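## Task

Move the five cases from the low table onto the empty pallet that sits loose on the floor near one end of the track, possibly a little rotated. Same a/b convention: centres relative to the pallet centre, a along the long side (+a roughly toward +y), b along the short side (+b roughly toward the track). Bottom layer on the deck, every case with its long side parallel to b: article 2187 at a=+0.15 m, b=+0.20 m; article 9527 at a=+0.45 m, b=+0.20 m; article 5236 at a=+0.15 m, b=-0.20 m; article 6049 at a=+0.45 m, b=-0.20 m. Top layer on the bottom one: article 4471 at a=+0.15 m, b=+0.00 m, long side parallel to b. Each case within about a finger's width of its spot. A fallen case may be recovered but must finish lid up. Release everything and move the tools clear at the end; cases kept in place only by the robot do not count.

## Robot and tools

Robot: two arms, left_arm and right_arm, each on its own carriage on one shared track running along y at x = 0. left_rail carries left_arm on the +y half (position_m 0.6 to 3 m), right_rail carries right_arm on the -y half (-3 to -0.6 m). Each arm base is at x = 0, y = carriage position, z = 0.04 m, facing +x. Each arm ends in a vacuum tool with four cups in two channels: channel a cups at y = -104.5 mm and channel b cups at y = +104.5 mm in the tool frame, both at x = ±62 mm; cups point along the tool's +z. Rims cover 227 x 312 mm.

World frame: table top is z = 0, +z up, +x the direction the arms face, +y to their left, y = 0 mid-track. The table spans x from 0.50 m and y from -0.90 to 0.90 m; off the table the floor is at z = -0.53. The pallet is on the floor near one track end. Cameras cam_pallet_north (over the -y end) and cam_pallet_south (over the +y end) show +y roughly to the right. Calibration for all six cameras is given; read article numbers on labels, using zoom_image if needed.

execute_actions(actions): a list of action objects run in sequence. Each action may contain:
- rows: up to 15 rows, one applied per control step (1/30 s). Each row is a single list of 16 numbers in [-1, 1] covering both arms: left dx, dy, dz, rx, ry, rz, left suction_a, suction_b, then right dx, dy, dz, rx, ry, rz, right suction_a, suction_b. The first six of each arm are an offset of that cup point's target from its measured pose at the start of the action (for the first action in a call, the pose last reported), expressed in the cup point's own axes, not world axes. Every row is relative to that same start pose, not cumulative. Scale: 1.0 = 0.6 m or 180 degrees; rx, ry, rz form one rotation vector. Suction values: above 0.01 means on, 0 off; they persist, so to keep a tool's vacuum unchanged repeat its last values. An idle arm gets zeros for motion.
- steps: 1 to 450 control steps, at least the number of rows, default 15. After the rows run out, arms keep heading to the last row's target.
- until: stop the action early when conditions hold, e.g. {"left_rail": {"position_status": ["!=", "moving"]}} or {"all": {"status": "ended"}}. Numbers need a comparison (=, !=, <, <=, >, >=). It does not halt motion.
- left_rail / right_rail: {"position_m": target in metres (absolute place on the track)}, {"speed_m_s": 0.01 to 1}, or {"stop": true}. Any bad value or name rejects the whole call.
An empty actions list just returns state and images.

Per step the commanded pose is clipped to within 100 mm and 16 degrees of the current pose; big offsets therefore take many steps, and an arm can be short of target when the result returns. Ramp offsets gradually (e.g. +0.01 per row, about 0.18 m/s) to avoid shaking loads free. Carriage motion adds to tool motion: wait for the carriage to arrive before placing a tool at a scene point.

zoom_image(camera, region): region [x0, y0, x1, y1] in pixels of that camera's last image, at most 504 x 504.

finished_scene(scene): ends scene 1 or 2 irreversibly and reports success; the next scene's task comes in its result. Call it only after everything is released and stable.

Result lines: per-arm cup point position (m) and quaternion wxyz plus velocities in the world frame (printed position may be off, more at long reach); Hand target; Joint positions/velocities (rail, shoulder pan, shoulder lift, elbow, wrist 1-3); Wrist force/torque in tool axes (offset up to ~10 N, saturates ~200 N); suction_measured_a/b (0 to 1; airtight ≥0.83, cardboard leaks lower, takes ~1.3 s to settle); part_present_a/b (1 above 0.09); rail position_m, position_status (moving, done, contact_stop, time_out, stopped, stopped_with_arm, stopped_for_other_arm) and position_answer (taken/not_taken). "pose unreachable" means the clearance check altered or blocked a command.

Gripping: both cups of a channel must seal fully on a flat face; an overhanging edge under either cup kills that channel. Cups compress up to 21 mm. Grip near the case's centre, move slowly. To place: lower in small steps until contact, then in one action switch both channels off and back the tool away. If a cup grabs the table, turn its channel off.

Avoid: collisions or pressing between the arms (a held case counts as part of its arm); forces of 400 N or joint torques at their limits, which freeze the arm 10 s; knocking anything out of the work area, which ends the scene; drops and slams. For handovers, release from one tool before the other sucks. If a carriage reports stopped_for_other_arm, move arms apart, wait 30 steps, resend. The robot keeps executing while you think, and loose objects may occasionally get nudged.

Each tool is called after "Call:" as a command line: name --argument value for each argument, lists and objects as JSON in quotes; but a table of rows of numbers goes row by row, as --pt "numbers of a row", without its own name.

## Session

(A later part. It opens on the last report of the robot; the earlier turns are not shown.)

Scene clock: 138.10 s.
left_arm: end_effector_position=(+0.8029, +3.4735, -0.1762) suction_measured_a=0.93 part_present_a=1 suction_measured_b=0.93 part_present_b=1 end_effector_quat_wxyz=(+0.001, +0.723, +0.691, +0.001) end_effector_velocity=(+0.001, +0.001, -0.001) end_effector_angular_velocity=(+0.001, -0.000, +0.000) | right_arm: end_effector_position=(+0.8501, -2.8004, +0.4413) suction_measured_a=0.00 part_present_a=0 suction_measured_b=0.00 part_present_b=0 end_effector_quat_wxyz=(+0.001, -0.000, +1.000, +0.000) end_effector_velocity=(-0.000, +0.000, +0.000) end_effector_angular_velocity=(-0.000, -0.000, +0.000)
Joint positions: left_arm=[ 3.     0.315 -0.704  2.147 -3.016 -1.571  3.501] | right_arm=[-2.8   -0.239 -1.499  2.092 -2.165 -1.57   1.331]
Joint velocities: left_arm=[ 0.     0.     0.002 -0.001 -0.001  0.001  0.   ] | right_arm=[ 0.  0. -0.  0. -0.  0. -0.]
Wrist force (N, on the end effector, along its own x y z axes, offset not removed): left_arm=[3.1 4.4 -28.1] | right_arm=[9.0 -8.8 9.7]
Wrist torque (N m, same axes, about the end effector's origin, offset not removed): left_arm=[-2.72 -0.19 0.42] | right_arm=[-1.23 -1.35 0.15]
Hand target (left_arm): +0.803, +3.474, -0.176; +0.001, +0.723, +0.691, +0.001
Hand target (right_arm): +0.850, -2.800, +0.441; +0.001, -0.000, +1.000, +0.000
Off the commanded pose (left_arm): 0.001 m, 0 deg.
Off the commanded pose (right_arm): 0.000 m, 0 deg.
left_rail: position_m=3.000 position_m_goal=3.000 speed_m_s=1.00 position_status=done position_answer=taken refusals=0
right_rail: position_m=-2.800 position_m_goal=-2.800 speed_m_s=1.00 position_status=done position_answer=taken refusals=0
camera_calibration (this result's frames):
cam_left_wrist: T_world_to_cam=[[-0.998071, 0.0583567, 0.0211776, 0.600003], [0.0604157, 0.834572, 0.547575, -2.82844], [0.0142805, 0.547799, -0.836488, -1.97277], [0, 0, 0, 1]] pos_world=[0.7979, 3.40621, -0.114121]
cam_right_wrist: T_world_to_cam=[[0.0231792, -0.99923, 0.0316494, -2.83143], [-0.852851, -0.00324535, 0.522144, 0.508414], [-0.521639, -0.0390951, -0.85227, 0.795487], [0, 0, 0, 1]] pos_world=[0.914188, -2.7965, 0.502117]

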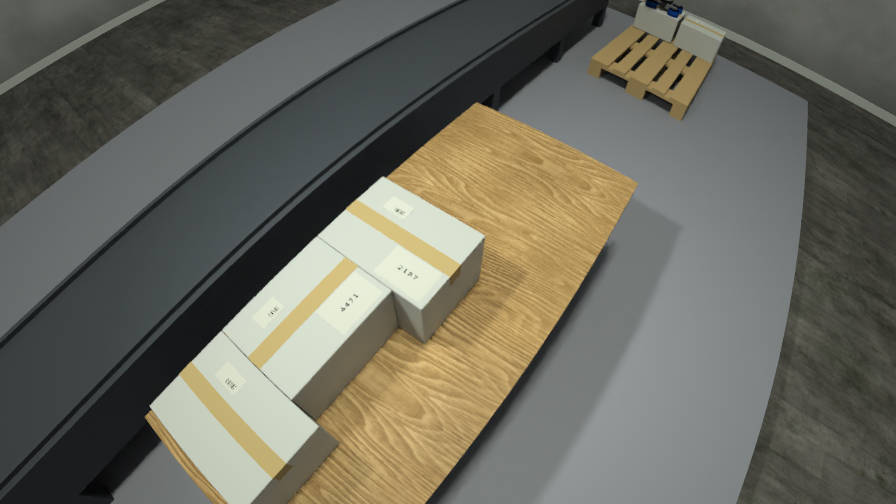

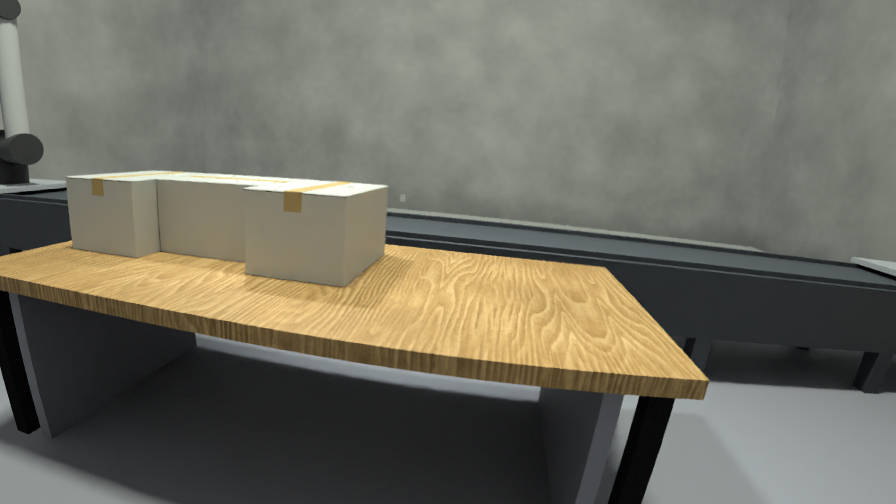

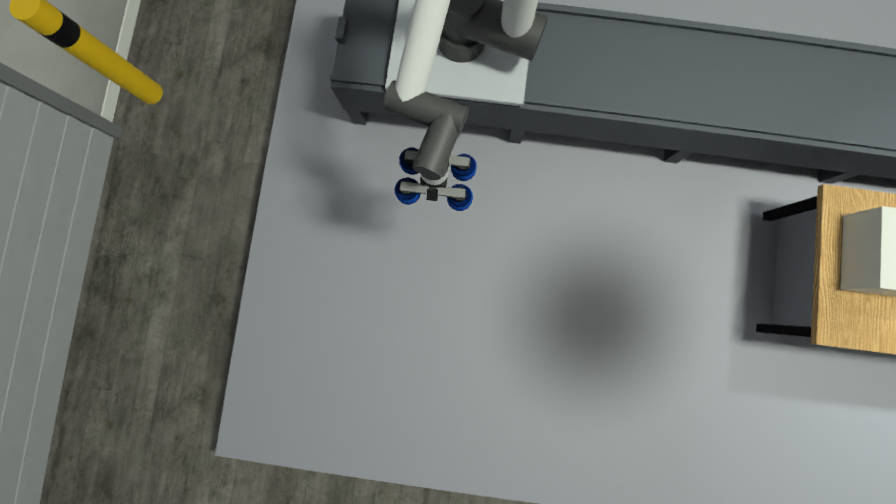

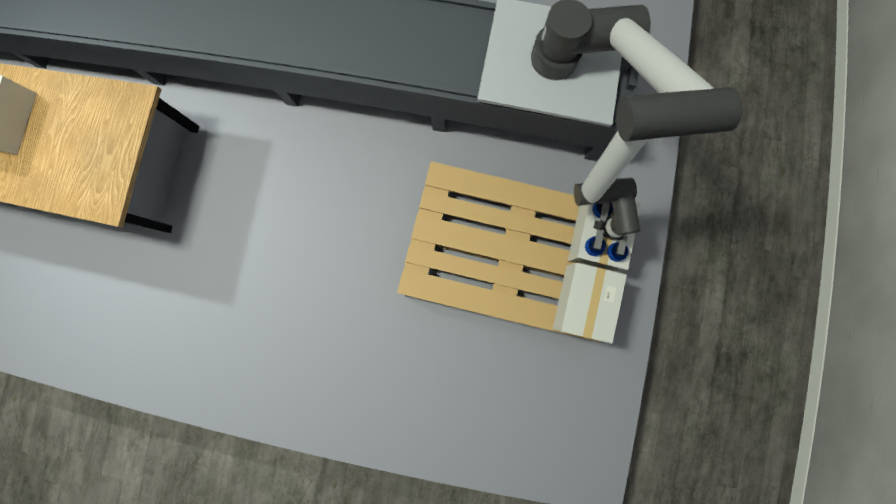

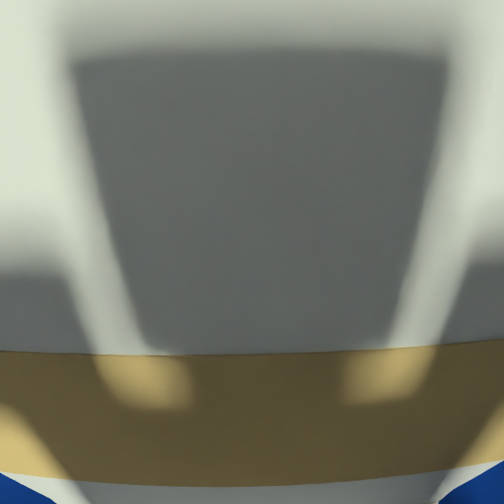

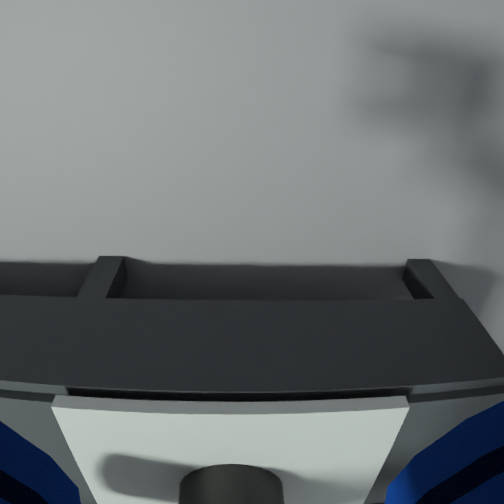

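Call:
execute_actions --actions '[{"rows":[[-0.002,0,0.002,0,0,0,1,1,0,0,0,0,0,0,0,0],[-0.003,0.002,0.005,0,0,0,1,1,0,0,0,0,0,0,0,0]],"steps":10},{"rows":[[0,0,-0.003,0,0,0,0,0,0,0,0,0,0,0,0,0],[0,0,-0.006,0,0,0,0,0,0,0,0,0,0,0,0,0],[0,0,-0.01,0,0,0,0,0,0,0,0,0,0,0,0,0],[0,0,-0.014,0,0,0,0,0,0,0,0,0,0,0,0,0],[0,0,-0.018,0,0,0,0,0,0,0,0,0,0,0,0,0],[0,0,-0.024,0,0,0,0,0,0,0,0,0,0,0,0,0],[0,0,-0.03,0,0,0,0,0,0,0,0,0,0,0,0,0],[0,0,-0.04,0,0,0,0,0,0,0,0,0,0,0,0,0],[0,0,-0.06,0,0,0,0,0,0,0,0,0,0,0,0,0],[0,0,-0.086,0,0,0,0,0,0,0,0,0,0,0,0,0]],"steps":20},{"left_rail":{"position_m":0.6},"rows":[[-0.8,0,-0.67,0,0,-0.0146,0,0,0,0,0,0,0,0,0,0]],"steps":47},{"rows":[[-0.982,0.1,0,0,0,0,0,0,0,0,0,0,0,0,0,0]],"steps":44}]'

Scene clock: 151.83 s.
left_arm: end_effector_position=(+0.8412, +0.0024, +0.2736) suction_measured_a=0.00 part_present_a=0 suction_measured_b=0.00 part_present_b=0 end_effector_quat_wxyz=(+0.001, +0.707, +0.708, +0.000) end_effector_velocity=(+0.002, -0.003, +0.000) end_effector_angular_velocity=(+0.000, -0.000, +0.001) | right_arm: end_effector_position=(+0.8501, -2.8004, +0.4413) suction_measured_a=0.00 part_present_a=0 suction_measured_b=0.00 part_present_b=0 end_effector_quat_wxyz=(+0.001, -0.000, +1.000, +0.000) end_effector_velocity=(-0.000, +0.000, +0.000) end_effector_angular_velocity=(-0.000, -0.000, +0.000)
Joint positions: left_arm=[ 0.6   -0.814 -1.176  1.952 -2.35  -1.571  2.326] | right_arm=[-2.8   -0.239 -1.499  2.092 -2.165 -1.57   1.331]
Joint velocities: left_arm=[ 0.    -0.001  0.003 -0.006  0.003  0.    -0.002] | right_arm=[ 0.  0. -0.  0. -0. -0.  0.]
Wrist force (N, on the end effector, along its own x y z axes, offset not removed): left_arm=[1.8 3.2 -0.5] | right_arm=[0.9 -4.7 9.5]
Wrist torque (N m, same axes, about the end effector's origin, offset not removed): left_arm=[0.26 0.26 0.44] | right_arm=[-0.54 -0.25 0.28]
Hand target (left_arm): +0.841, +0.002, +0.274; +0.001, +0.707, +0.708, +0.000
Hand target (right_arm): +0.850, -2.800, +0.441; +0.001, -0.000, +1.000, +0.000
Off the commanded pose (left_arm): 0.001 m, 0 deg.
Off the commanded pose (right_arm): 0.000 m, 0 deg.
left_rail: position_m=0.600 position_m_goal=0.600 speed_m_s=1.00 position_status=done position_answer=taken refusals=0
right_rail: position_m=-2.800 position_m_goal=-2.800 speed_m_s=1.00 position_status=done position_answer=taken refusals=0
camera_calibration (this result's frames):
cam_left_wrist: T_world_to_cam=[[-0.999685, 0.0125056, 0.0217418, 0.832496], [0.022341, 0.837981, 0.545242, -0.147578], [-0.0114007, 0.545556, -0.837997, 0.326459], [0, 0, 0, 1]] pos_world=[0.839253, -0.0648447, 0.335938]
cam_right_wrist: T_world_to_cam=[[0.0231791, -0.99923, 0.0316493, -2.83143], [-0.852851, -0.00324532, 0.522144, 0.508414], [-0.521639, -0.0390949, -0.85227, 0.795487], [0, 0, 0, 1]] pos_world=[0.914188, -2.7965, 0.502117]

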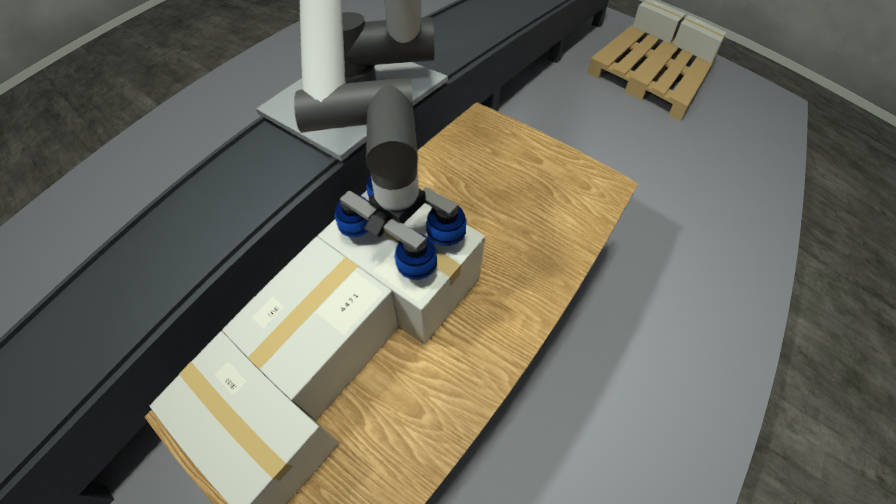

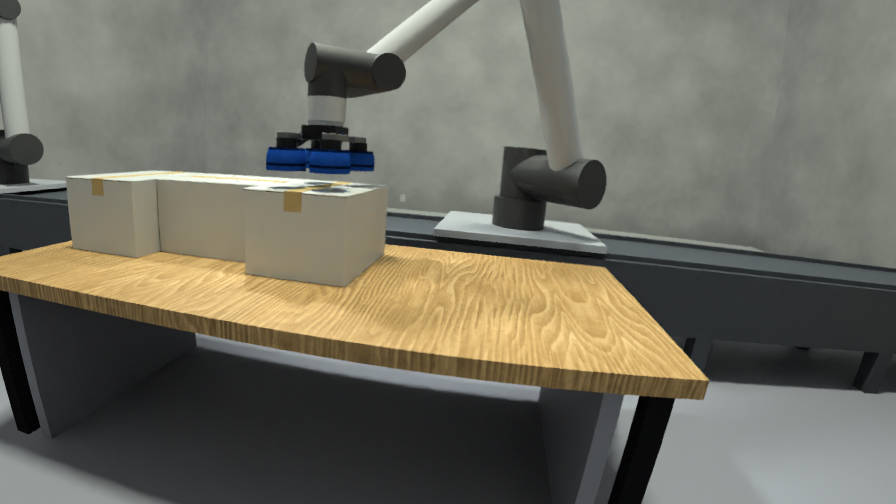

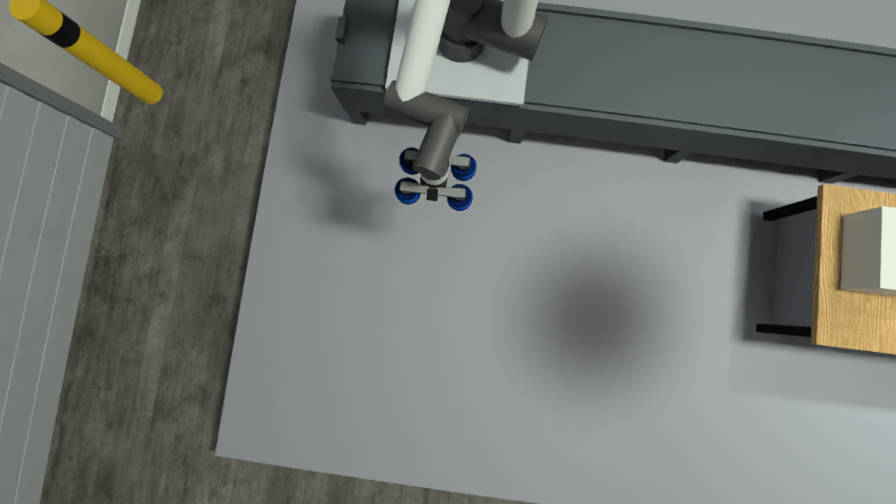

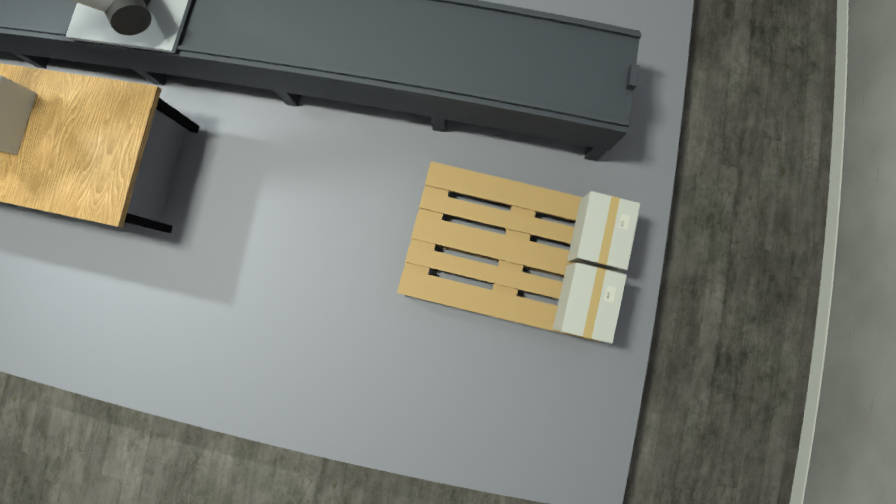

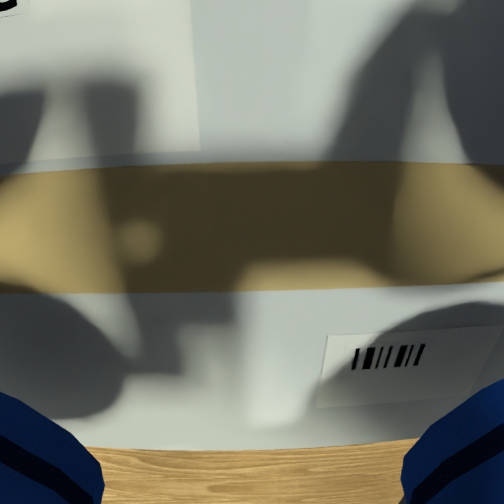

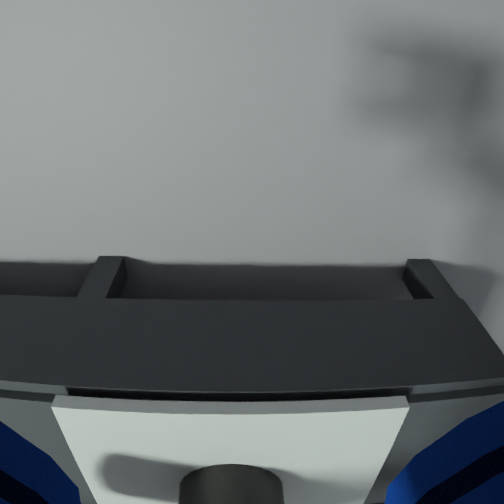

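Call:
execute_actions --actions '[{"rows":[[0,0,0.02,0,0,0,1,1,0,0,0,0,0,0,0,0],[0,0,0.05,0,0,0,1,1,0,0,0,0,0,0,0,0],[0,0,0.089,0,0,0,1,1,0,0,0,0,0,0,0,0]],"steps":18}]'

Call:
zoom_image --camera "cam_pallet_south" --region '[500,170,680,350]'

Scene clock: 157.77 s.
left_arm: end_effector_position=(+0.8413, +0.0022, +0.2207) suction_measured_a=0.91 part_present_a=1 suction_measured_b=0.91 part_present_b=1 end_effector_quat_wxyz=(+0.002, +0.707, +0.708, +0.000) end_effector_velocity=(+0.000, -0.000, -0.002) end_effector_angular_velocity=(-0.001, -0.001, -0.000) | right_arm: end_effector_position=(+0.8501, -2.8004, +0.4413) suction_measured_a=0.00 part_present_a=0 suction_measured_b=0.00 part_present_b=0 end_effector_quat_wxyz=(+0.001, -0.000, +1.000, +0.000) end_effector_velocity=(-0.000, +0.000, +0.000) end_effector_angular_velocity=(-0.000, -0.000, +0.000)
Joint positions: left_arm=[ 0.6   -0.814 -1.127  1.975 -2.422 -1.571  2.326] | right_arm=[-2.8   -0.239 -1.499  2.092 -2.165 -1.57   1.331]
Joint velocities: left_arm=[ 0.     0.     0.002  0.001 -0.004 -0.     0.001] | right_arm=[ 0.  0. -0.  0. -0. -0. -0.]
Wrist force (N, on the end effector, along its own x y z axes, offset not removed): left_arm=[-2.6 0.1 -34.8] | right_arm=[9.1 -5.8 5.8]
Wrist torque (N m, same axes, about the end effector's origin, offset not removed): left_arm=[0.73 0.31 0.46] | right_arm=[-0.80 -1.41 0.21]
Hand target (left_arm): +0.841, +0.002, +0.220; +0.001, +0.707, +0.708, +0.000
Hand target (right_arm): +0.850, -2.800, +0.441; +0.001, -0.000, +1.000, +0.000
Off the commanded pose (left_arm): 0.000 m, 0 deg.
Off the commanded pose (right_arm): 0.000 m, 0 deg.
left_rail: position_m=0.600 position_m_goal=0.600 speed_m_s=1.00 position_status=done position_answer=taken refusals=0
right_rail: position_m=-2.800 position_m_goal=-2.800 speed_m_s=1.00 position_status=done position_answer=taken refusals=0
camera_calibration (this result's frames):
cam_left_wrist: T_world_to_cam=[[-0.99969, 0.0124092, 0.0215798, 0.833821], [0.0221678, 0.838178, 0.544946, -0.118297], [-0.0113254, 0.545256, -0.838193, 0.282191], [0, 0, 0, 1]] pos_world=[0.839381, -0.0650592, 0.283002]
cam_right_wrist: T_world_to_cam=[[0.0231792, -0.99923, 0.0316493, -2.83143], [-0.852851, -0.00324546, 0.522144, 0.508413], [-0.521639, -0.0390951, -0.85227, 0.795487], [0, 0, 0, 1]] pos_world=[0.914188, -2.7965, 0.502117]

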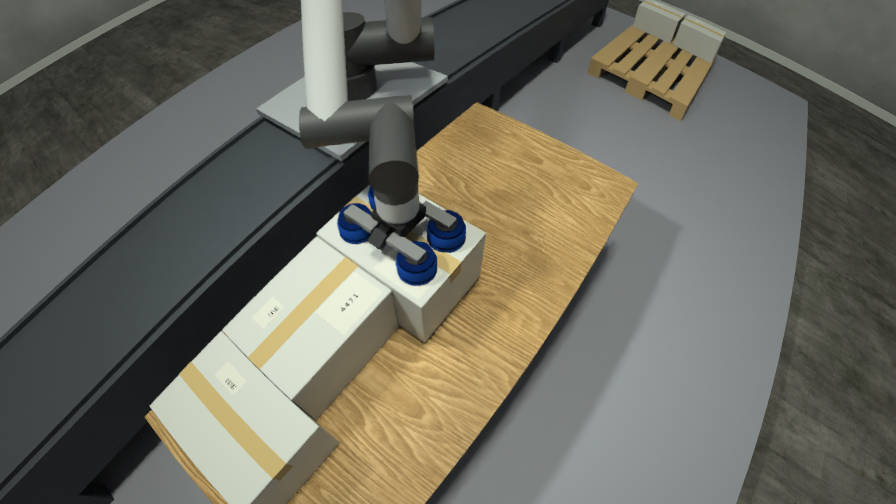

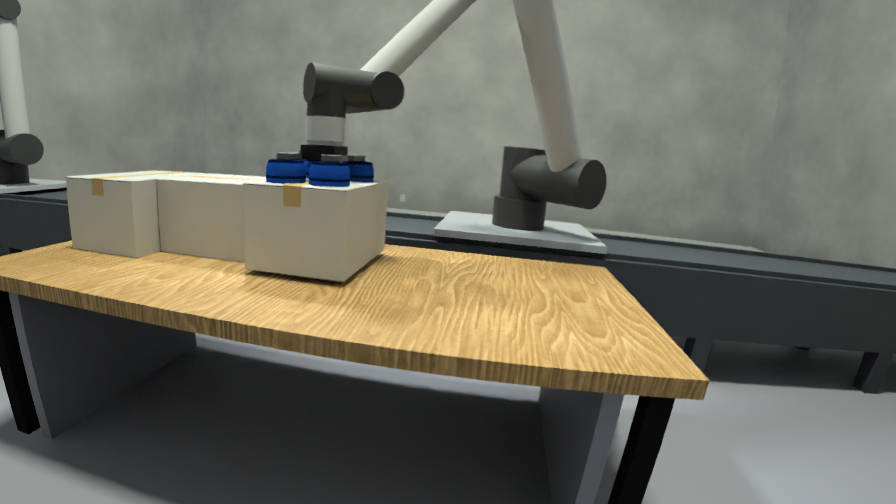

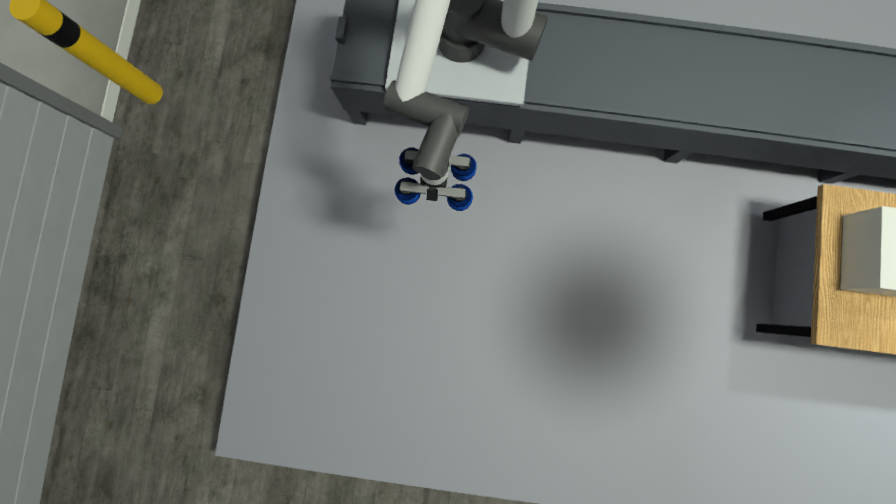

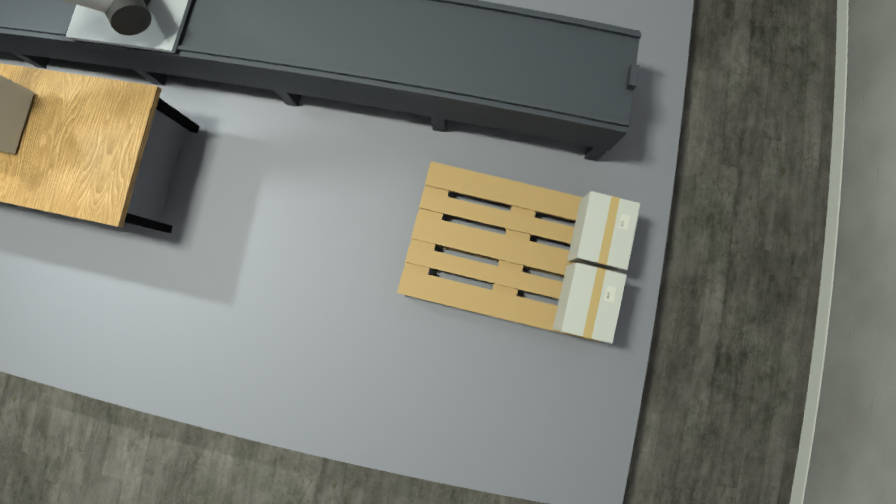

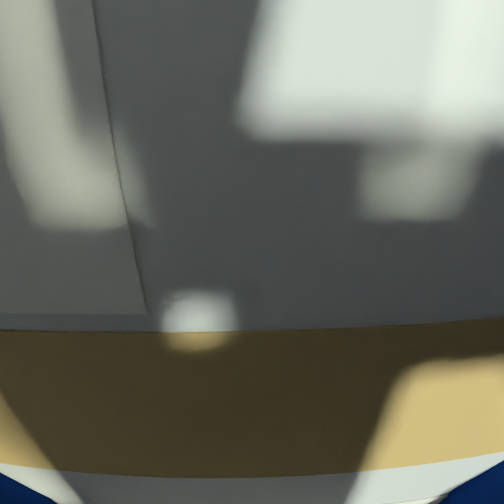

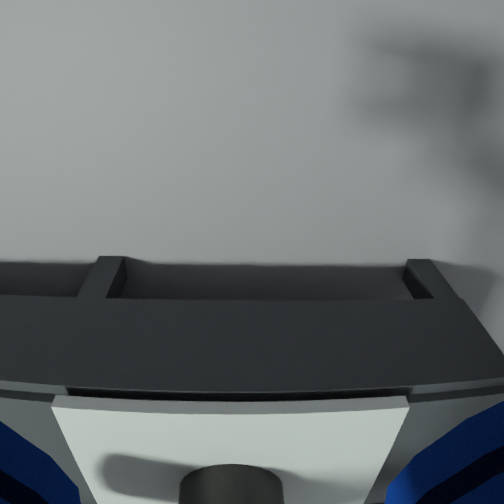

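Region (500, 170, 680, 350) of cam_pallet_south's 896x504 image, scaled by 2.800, with more detail than that image has.

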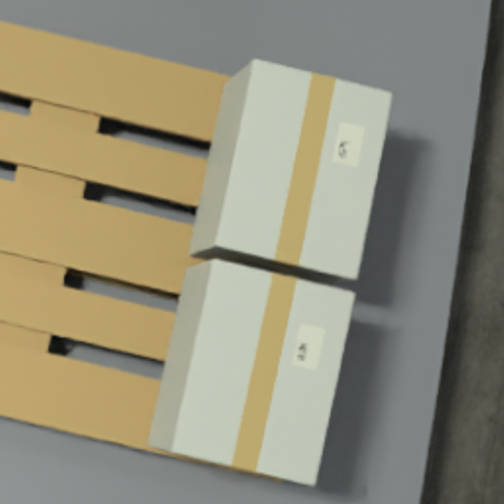

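Call:
execute_actions --actions '[{"left_rail":{"position_m":3.0},"rows":[[0,0,-0.01,0,0,0,1,1,0,0,0,0,0,0,0,0],[0,0,-0.02,0,0,0,1,1,0,0,0,0,0,0,0,0],[0.01,0,-0.03,0,0,0,1,1,0,0,0,0,0,0,0,0],[0.02,0,-0.04,0,0,0,1,1,0,0,0,0,0,0,0,0],[0.04,0,-0.05,0,0,0,1,1,0,0,0,0,0,0,0,0],[0.07,0,-0.05,0,0,0,1,1,0,0,0,0,0,0,0,0],[0.12,-0.01,-0.05,0,0,0,1,1,0,0,0,0,0,0,0,0],[0.8,-0.086,-0.05,0,0,0,1,1,0,0,0,0,0,0,0,0]],"steps":45},{"rows":[[0.02,0,0.03,0,0,0,1,1,0,0,0,0,0,0,0,0],[0.05,0,0.07,0,0,0,1,1,0,0,0,0,0,0,0,0],[0.44,0,0.64,0,0,0.0146,1,1,0,0,0,0,0,0,0,0]],"steps":44}]'

Scene clock: 172.23 s.
left_arm: end_effector_position=(+0.7901, +3.1467, -0.1344) suction_measured_a=0.93 part_present_a=1 suction_measured_b=0.93 part_present_b=1 end_effector_quat_wxyz=(+0.001, +0.723, +0.691, +0.001) end_effector_velocity=(+0.001, -0.002, -0.001) end_effector_angular_velocity=(-0.008, -0.000, -0.001) | right_arm: end_effector_position=(+0.8501, -2.8004, +0.4413) suction_measured_a=0.00 part_present_a=0 suction_measured_b=0.00 part_present_b=0 end_effector_quat_wxyz=(+0.001, -0.000, +1.000, +0.000) end_effector_velocity=(+0.000, -0.000, -0.000) end_effector_angular_velocity=(+0.000, +0.000, +0.000)
Joint positions: left_arm=[ 3.    -0.069 -0.779  2.344 -3.138 -1.571  3.117] | right_arm=[-2.8   -0.239 -1.499  2.092 -2.165 -1.57   1.331]
Joint velocities: left_arm=[ 0.     0.     0.001 -0.001 -0.001 -0.008  0.001] | right_arm=[ 0. -0.  0.  0. -0.  0. -0.]
Wrist force (N, on the end effector, along its own x y z axes, offset not removed): left_arm=[9.1 2.0 -36.3] | right_arm=[0.5 -7.7 10.6]
Wrist torque (N m, same axes, about the end effector's origin, offset not removed): left_arm=[1.13 1.14 0.30] | right_arm=[-1.24 -0.25 0.35]
Hand target (left_arm): +0.790, +3.147, -0.134; +0.001, +0.723, +0.691, +0.001
Hand target (right_arm): +0.850, -2.800, +0.441; +0.001, -0.000, +1.000, +0.000
Off the commanded pose (left_arm): 0.001 m, 0 deg.
Off the commanded pose (right_arm): 0.000 m, 0 deg.
left_rail: position_m=3.000 position_m_goal=3.000 speed_m_s=1.00 position_status=done position_answer=taken refusals=0
right_rail: position_m=-2.800 position_m_goal=-2.800 speed_m_s=1.00 position_status=done position_answer=taken refusals=0
camera_calibration (this result's frames):
cam_left_wrist: T_world_to_cam=[[-0.998084, 0.0582161, 0.0209622, 0.605755], [0.0601998, 0.835337, 0.546432, -2.58027], [0.0143006, 0.546647, -0.837241, -1.75506], [0, 0, 0, 1]] pos_world=[0.785024, 3.07953, -0.0721644]
cam_right_wrist: T_world_to_cam=[[0.0231791, -0.99923, 0.0316493, -2.83143], [-0.852851, -0.00324532, 0.522144, 0.508414], [-0.521639, -0.0390949, -0.85227, 0.795487], [0, 0, 0, 1]] pos_world=[0.914188, -2.7965, 0.502117]

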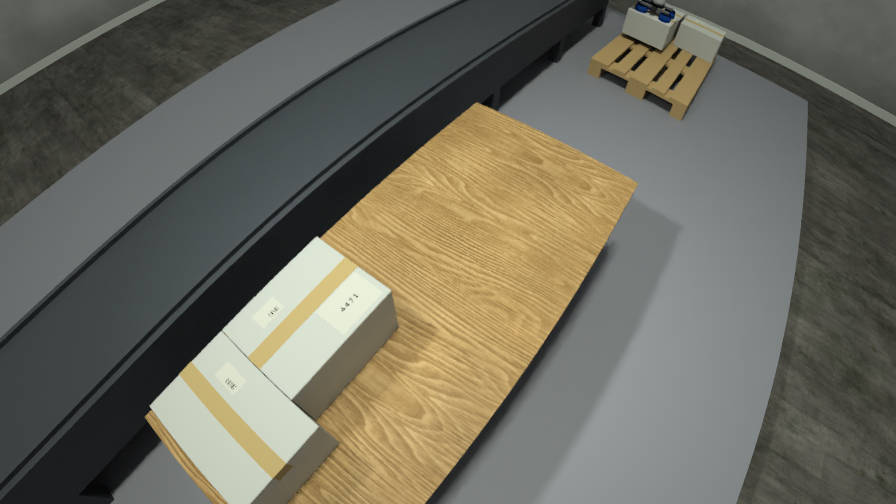

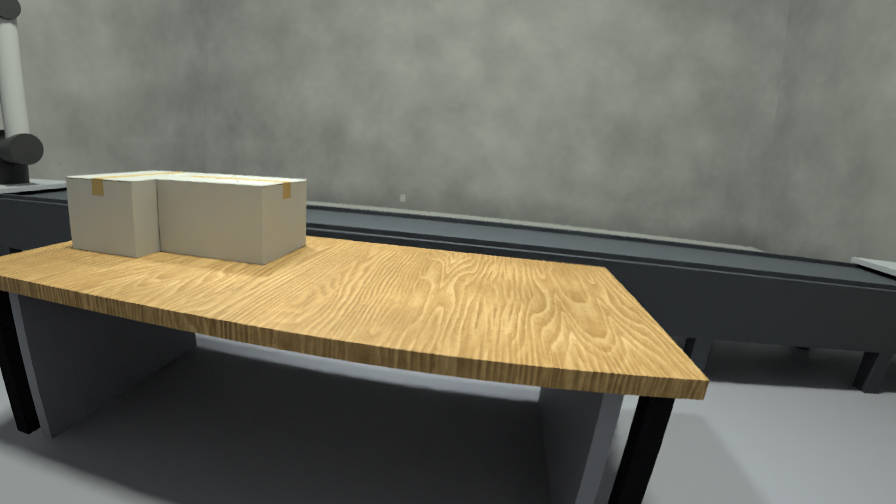

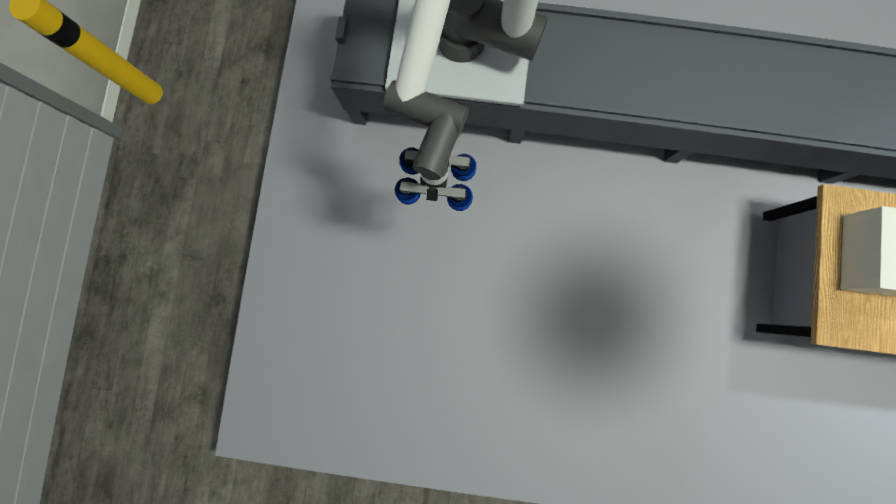

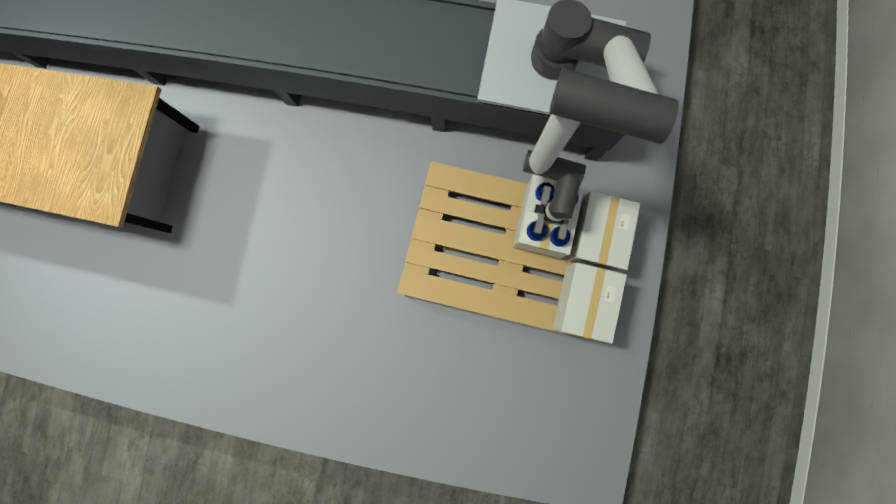

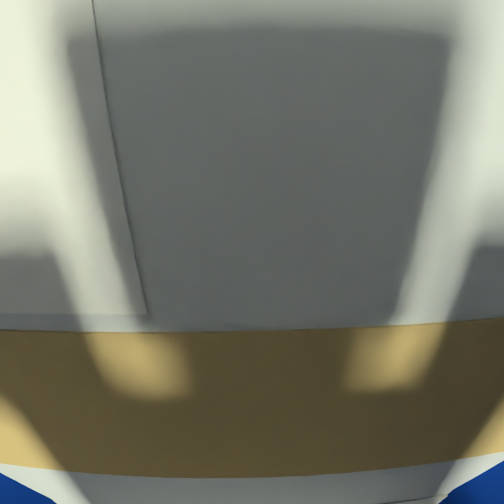

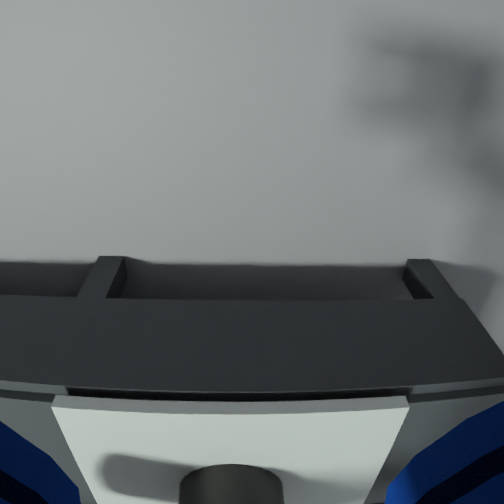

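Call:
execute_actions --actions '[{"rows":[[0.01,0,0.012,0,0,0,1,1,0,0,0,0,0,0,0,0],[0.02,0,0.025,0,0,0,1,1,0,0,0,0,0,0,0,0],[0.035,0,0.045,0,0,0,1,1,0,0,0,0,0,0,0,0],[0.045,0,0.06,0,0,0,1,1,0,0,0,0,0,0,0,0],[0.05,-0.001,0.068,0,0,0,1,1,0,0,0,0,0,0,0,0],[0.05,-0.001,0.0735,0,0,0,1,1,0,0,0,0,0,0,0,0]],"steps":17}]'

Call:
zoom_image --camera "cam_pallet_south" --region '[490,160,670,340]'

Scene clock: 178.13 s.
left_arm: end_effector_position=(+0.7907, +3.1765, -0.1782) suction_measured_a=0.93 part_present_a=1 suction_measured_b=0.93 part_present_b=1 end_effector_quat_wxyz=(+0.001, +0.723, +0.691, +0.001) end_effector_velocity=(+0.001, +0.002, -0.004) end_effector_angular_velocity=(-0.001, -0.001, -0.000) | right_arm: end_effector_position=(+0.8501, -2.8004, +0.4413) suction_measured_a=0.00 part_present_a=0 suction_measured_b=0.00 part_present_b=0 end_effector_quat_wxyz=(+0.001, -0.000, +1.000, +0.000) end_effector_velocity=(+0.000, -0.000, -0.000) end_effector_angular_velocity=(-0.000, +0.000, -0.000)
Joint positions: left_arm=[ 3.    -0.031 -0.709  2.32  -3.185 -1.571  3.155] | right_arm=[-2.8   -0.239 -1.499  2.092 -2.165 -1.57   1.331]
Joint velocities: left_arm=[ 0.     0.003  0.007 -0.003 -0.004 -0.001  0.004] | right_arm=[ 0. -0.  0. -0. -0. -0.  0.]
Wrist force (N, on the end effector, along its own x y z axes, offset not removed): left_arm=[2.1 2.2 -34.9] | right_arm=[5.8 2.9 10.5]
Wrist torque (N m, same axes, about the end effector's origin, offset not removed): left_arm=[0.94 0.05 0.31] | right_arm=[0.24 -0.73 0.33]
Hand target (left_arm): +0.791, +3.177, -0.179; +0.001, +0.723, +0.691, +0.001
Hand target (right_arm): +0.850, -2.800, +0.441; +0.001, -0.000, +1.000, +0.000
Off the commanded pose (left_arm): 0.000 m, 0 deg.
Off the commanded pose (right_arm): 0.000 m, 0 deg.
left_rail: position_m=3.000 position_m_goal=3.000 speed_m_s=1.00 position_status=done position_answer=taken refusals=0
right_rail: position_m=-2.800 position_m_goal=-2.800 speed_m_s=1.00 position_status=done position_answer=taken refusals=0
camera_calibration (this result's frames):
cam_left_wrist: T_world_to_cam=[[-0.998083, 0.058187, 0.0210893, 0.605717], [0.0602423, 0.835233, 0.546586, -2.58097], [0.0141897, 0.546808, -0.837138, -1.8085], [0, 0, 0, 1]] pos_world=[0.785701, 3.10937, -0.116014]
cam_right_wrist: T_world_to_cam=[[0.0231791, -0.99923, 0.0316493, -2.83143], [-0.852851, -0.0032453, 0.522144, 0.508414], [-0.521639, -0.0390949, -0.85227, 0.795487], [0, 0, 0, 1]] pos_world=[0.914188, -2.7965, 0.502117]

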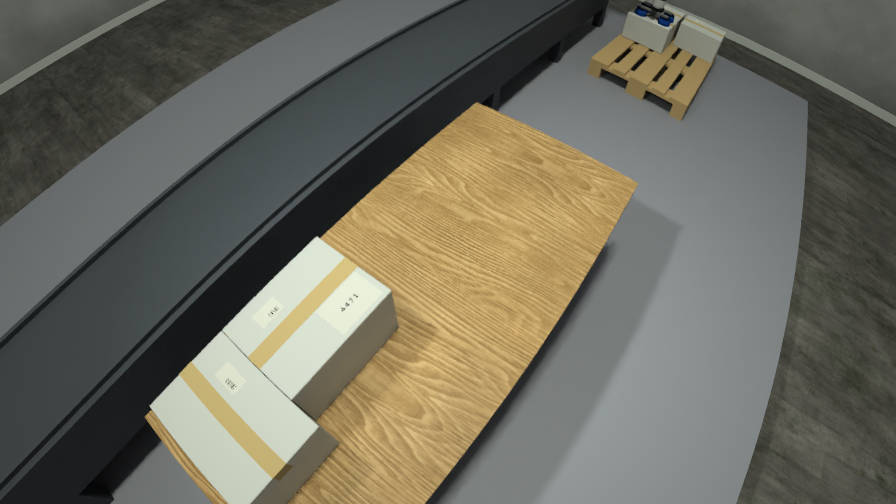

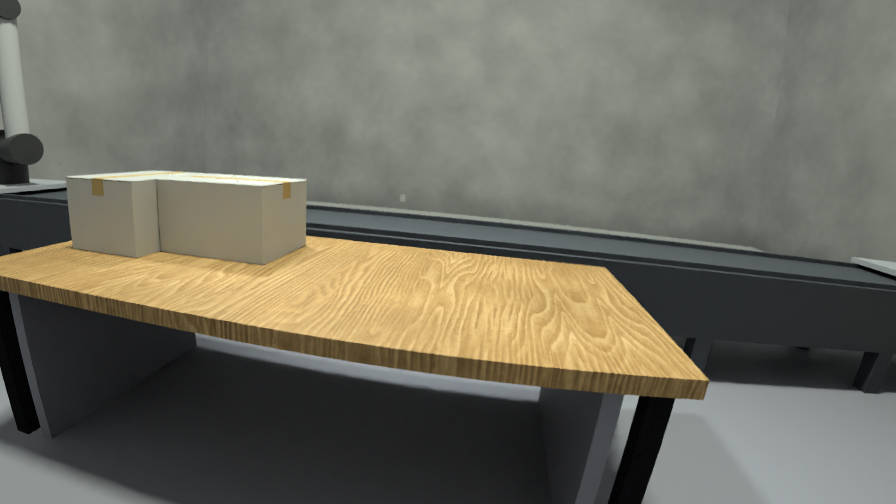

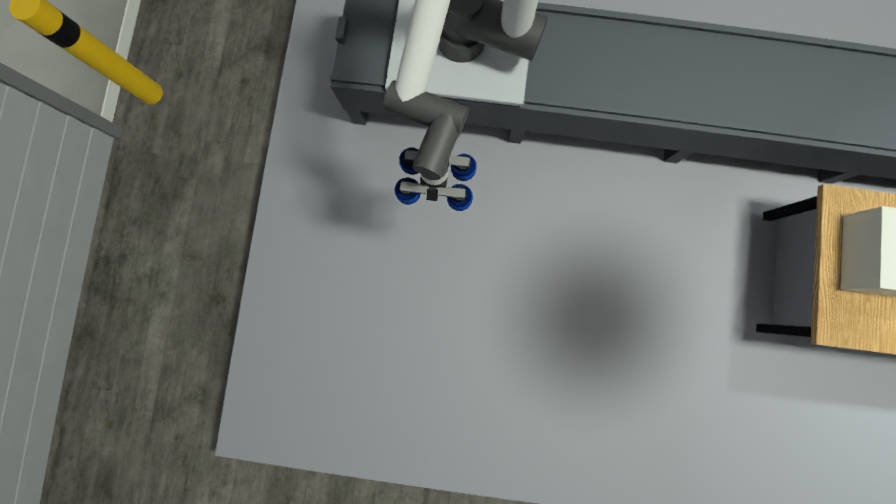

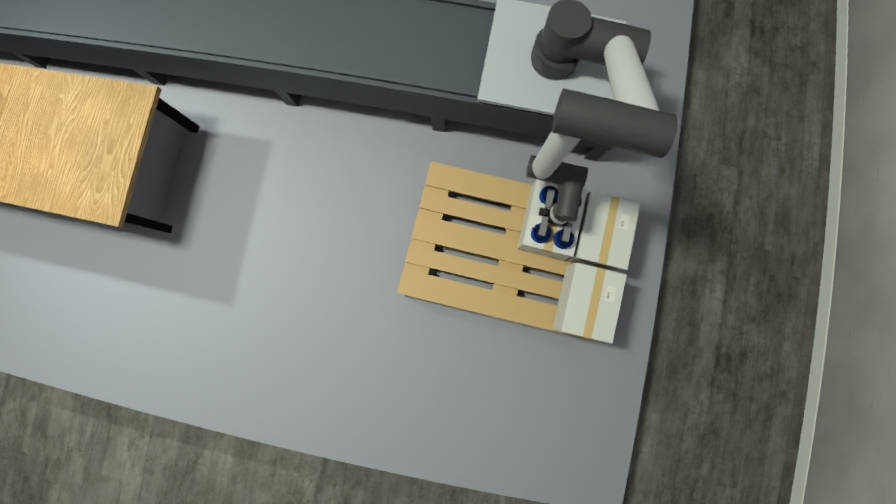

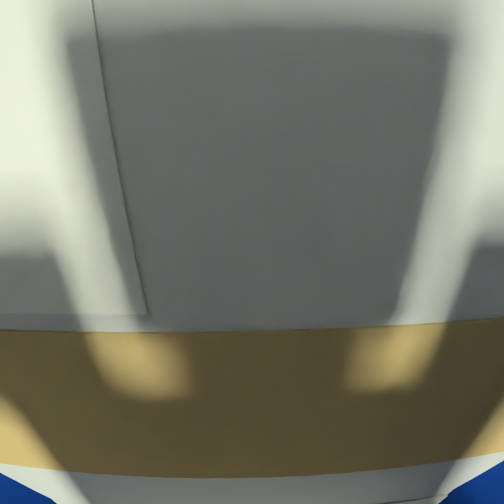

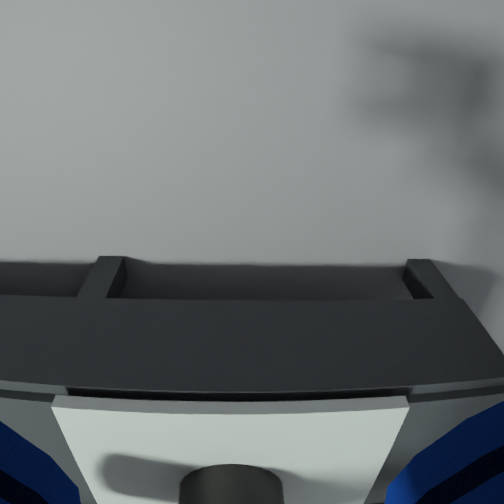

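Region (490, 160, 670, 340) of cam_pallet_south's 896x504 image, scaled by 2.800, with more detail than that image has.

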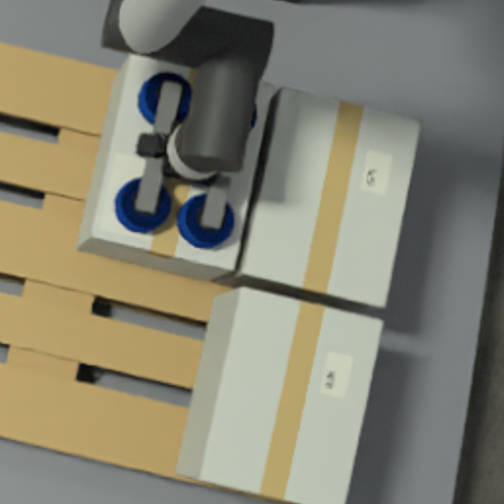

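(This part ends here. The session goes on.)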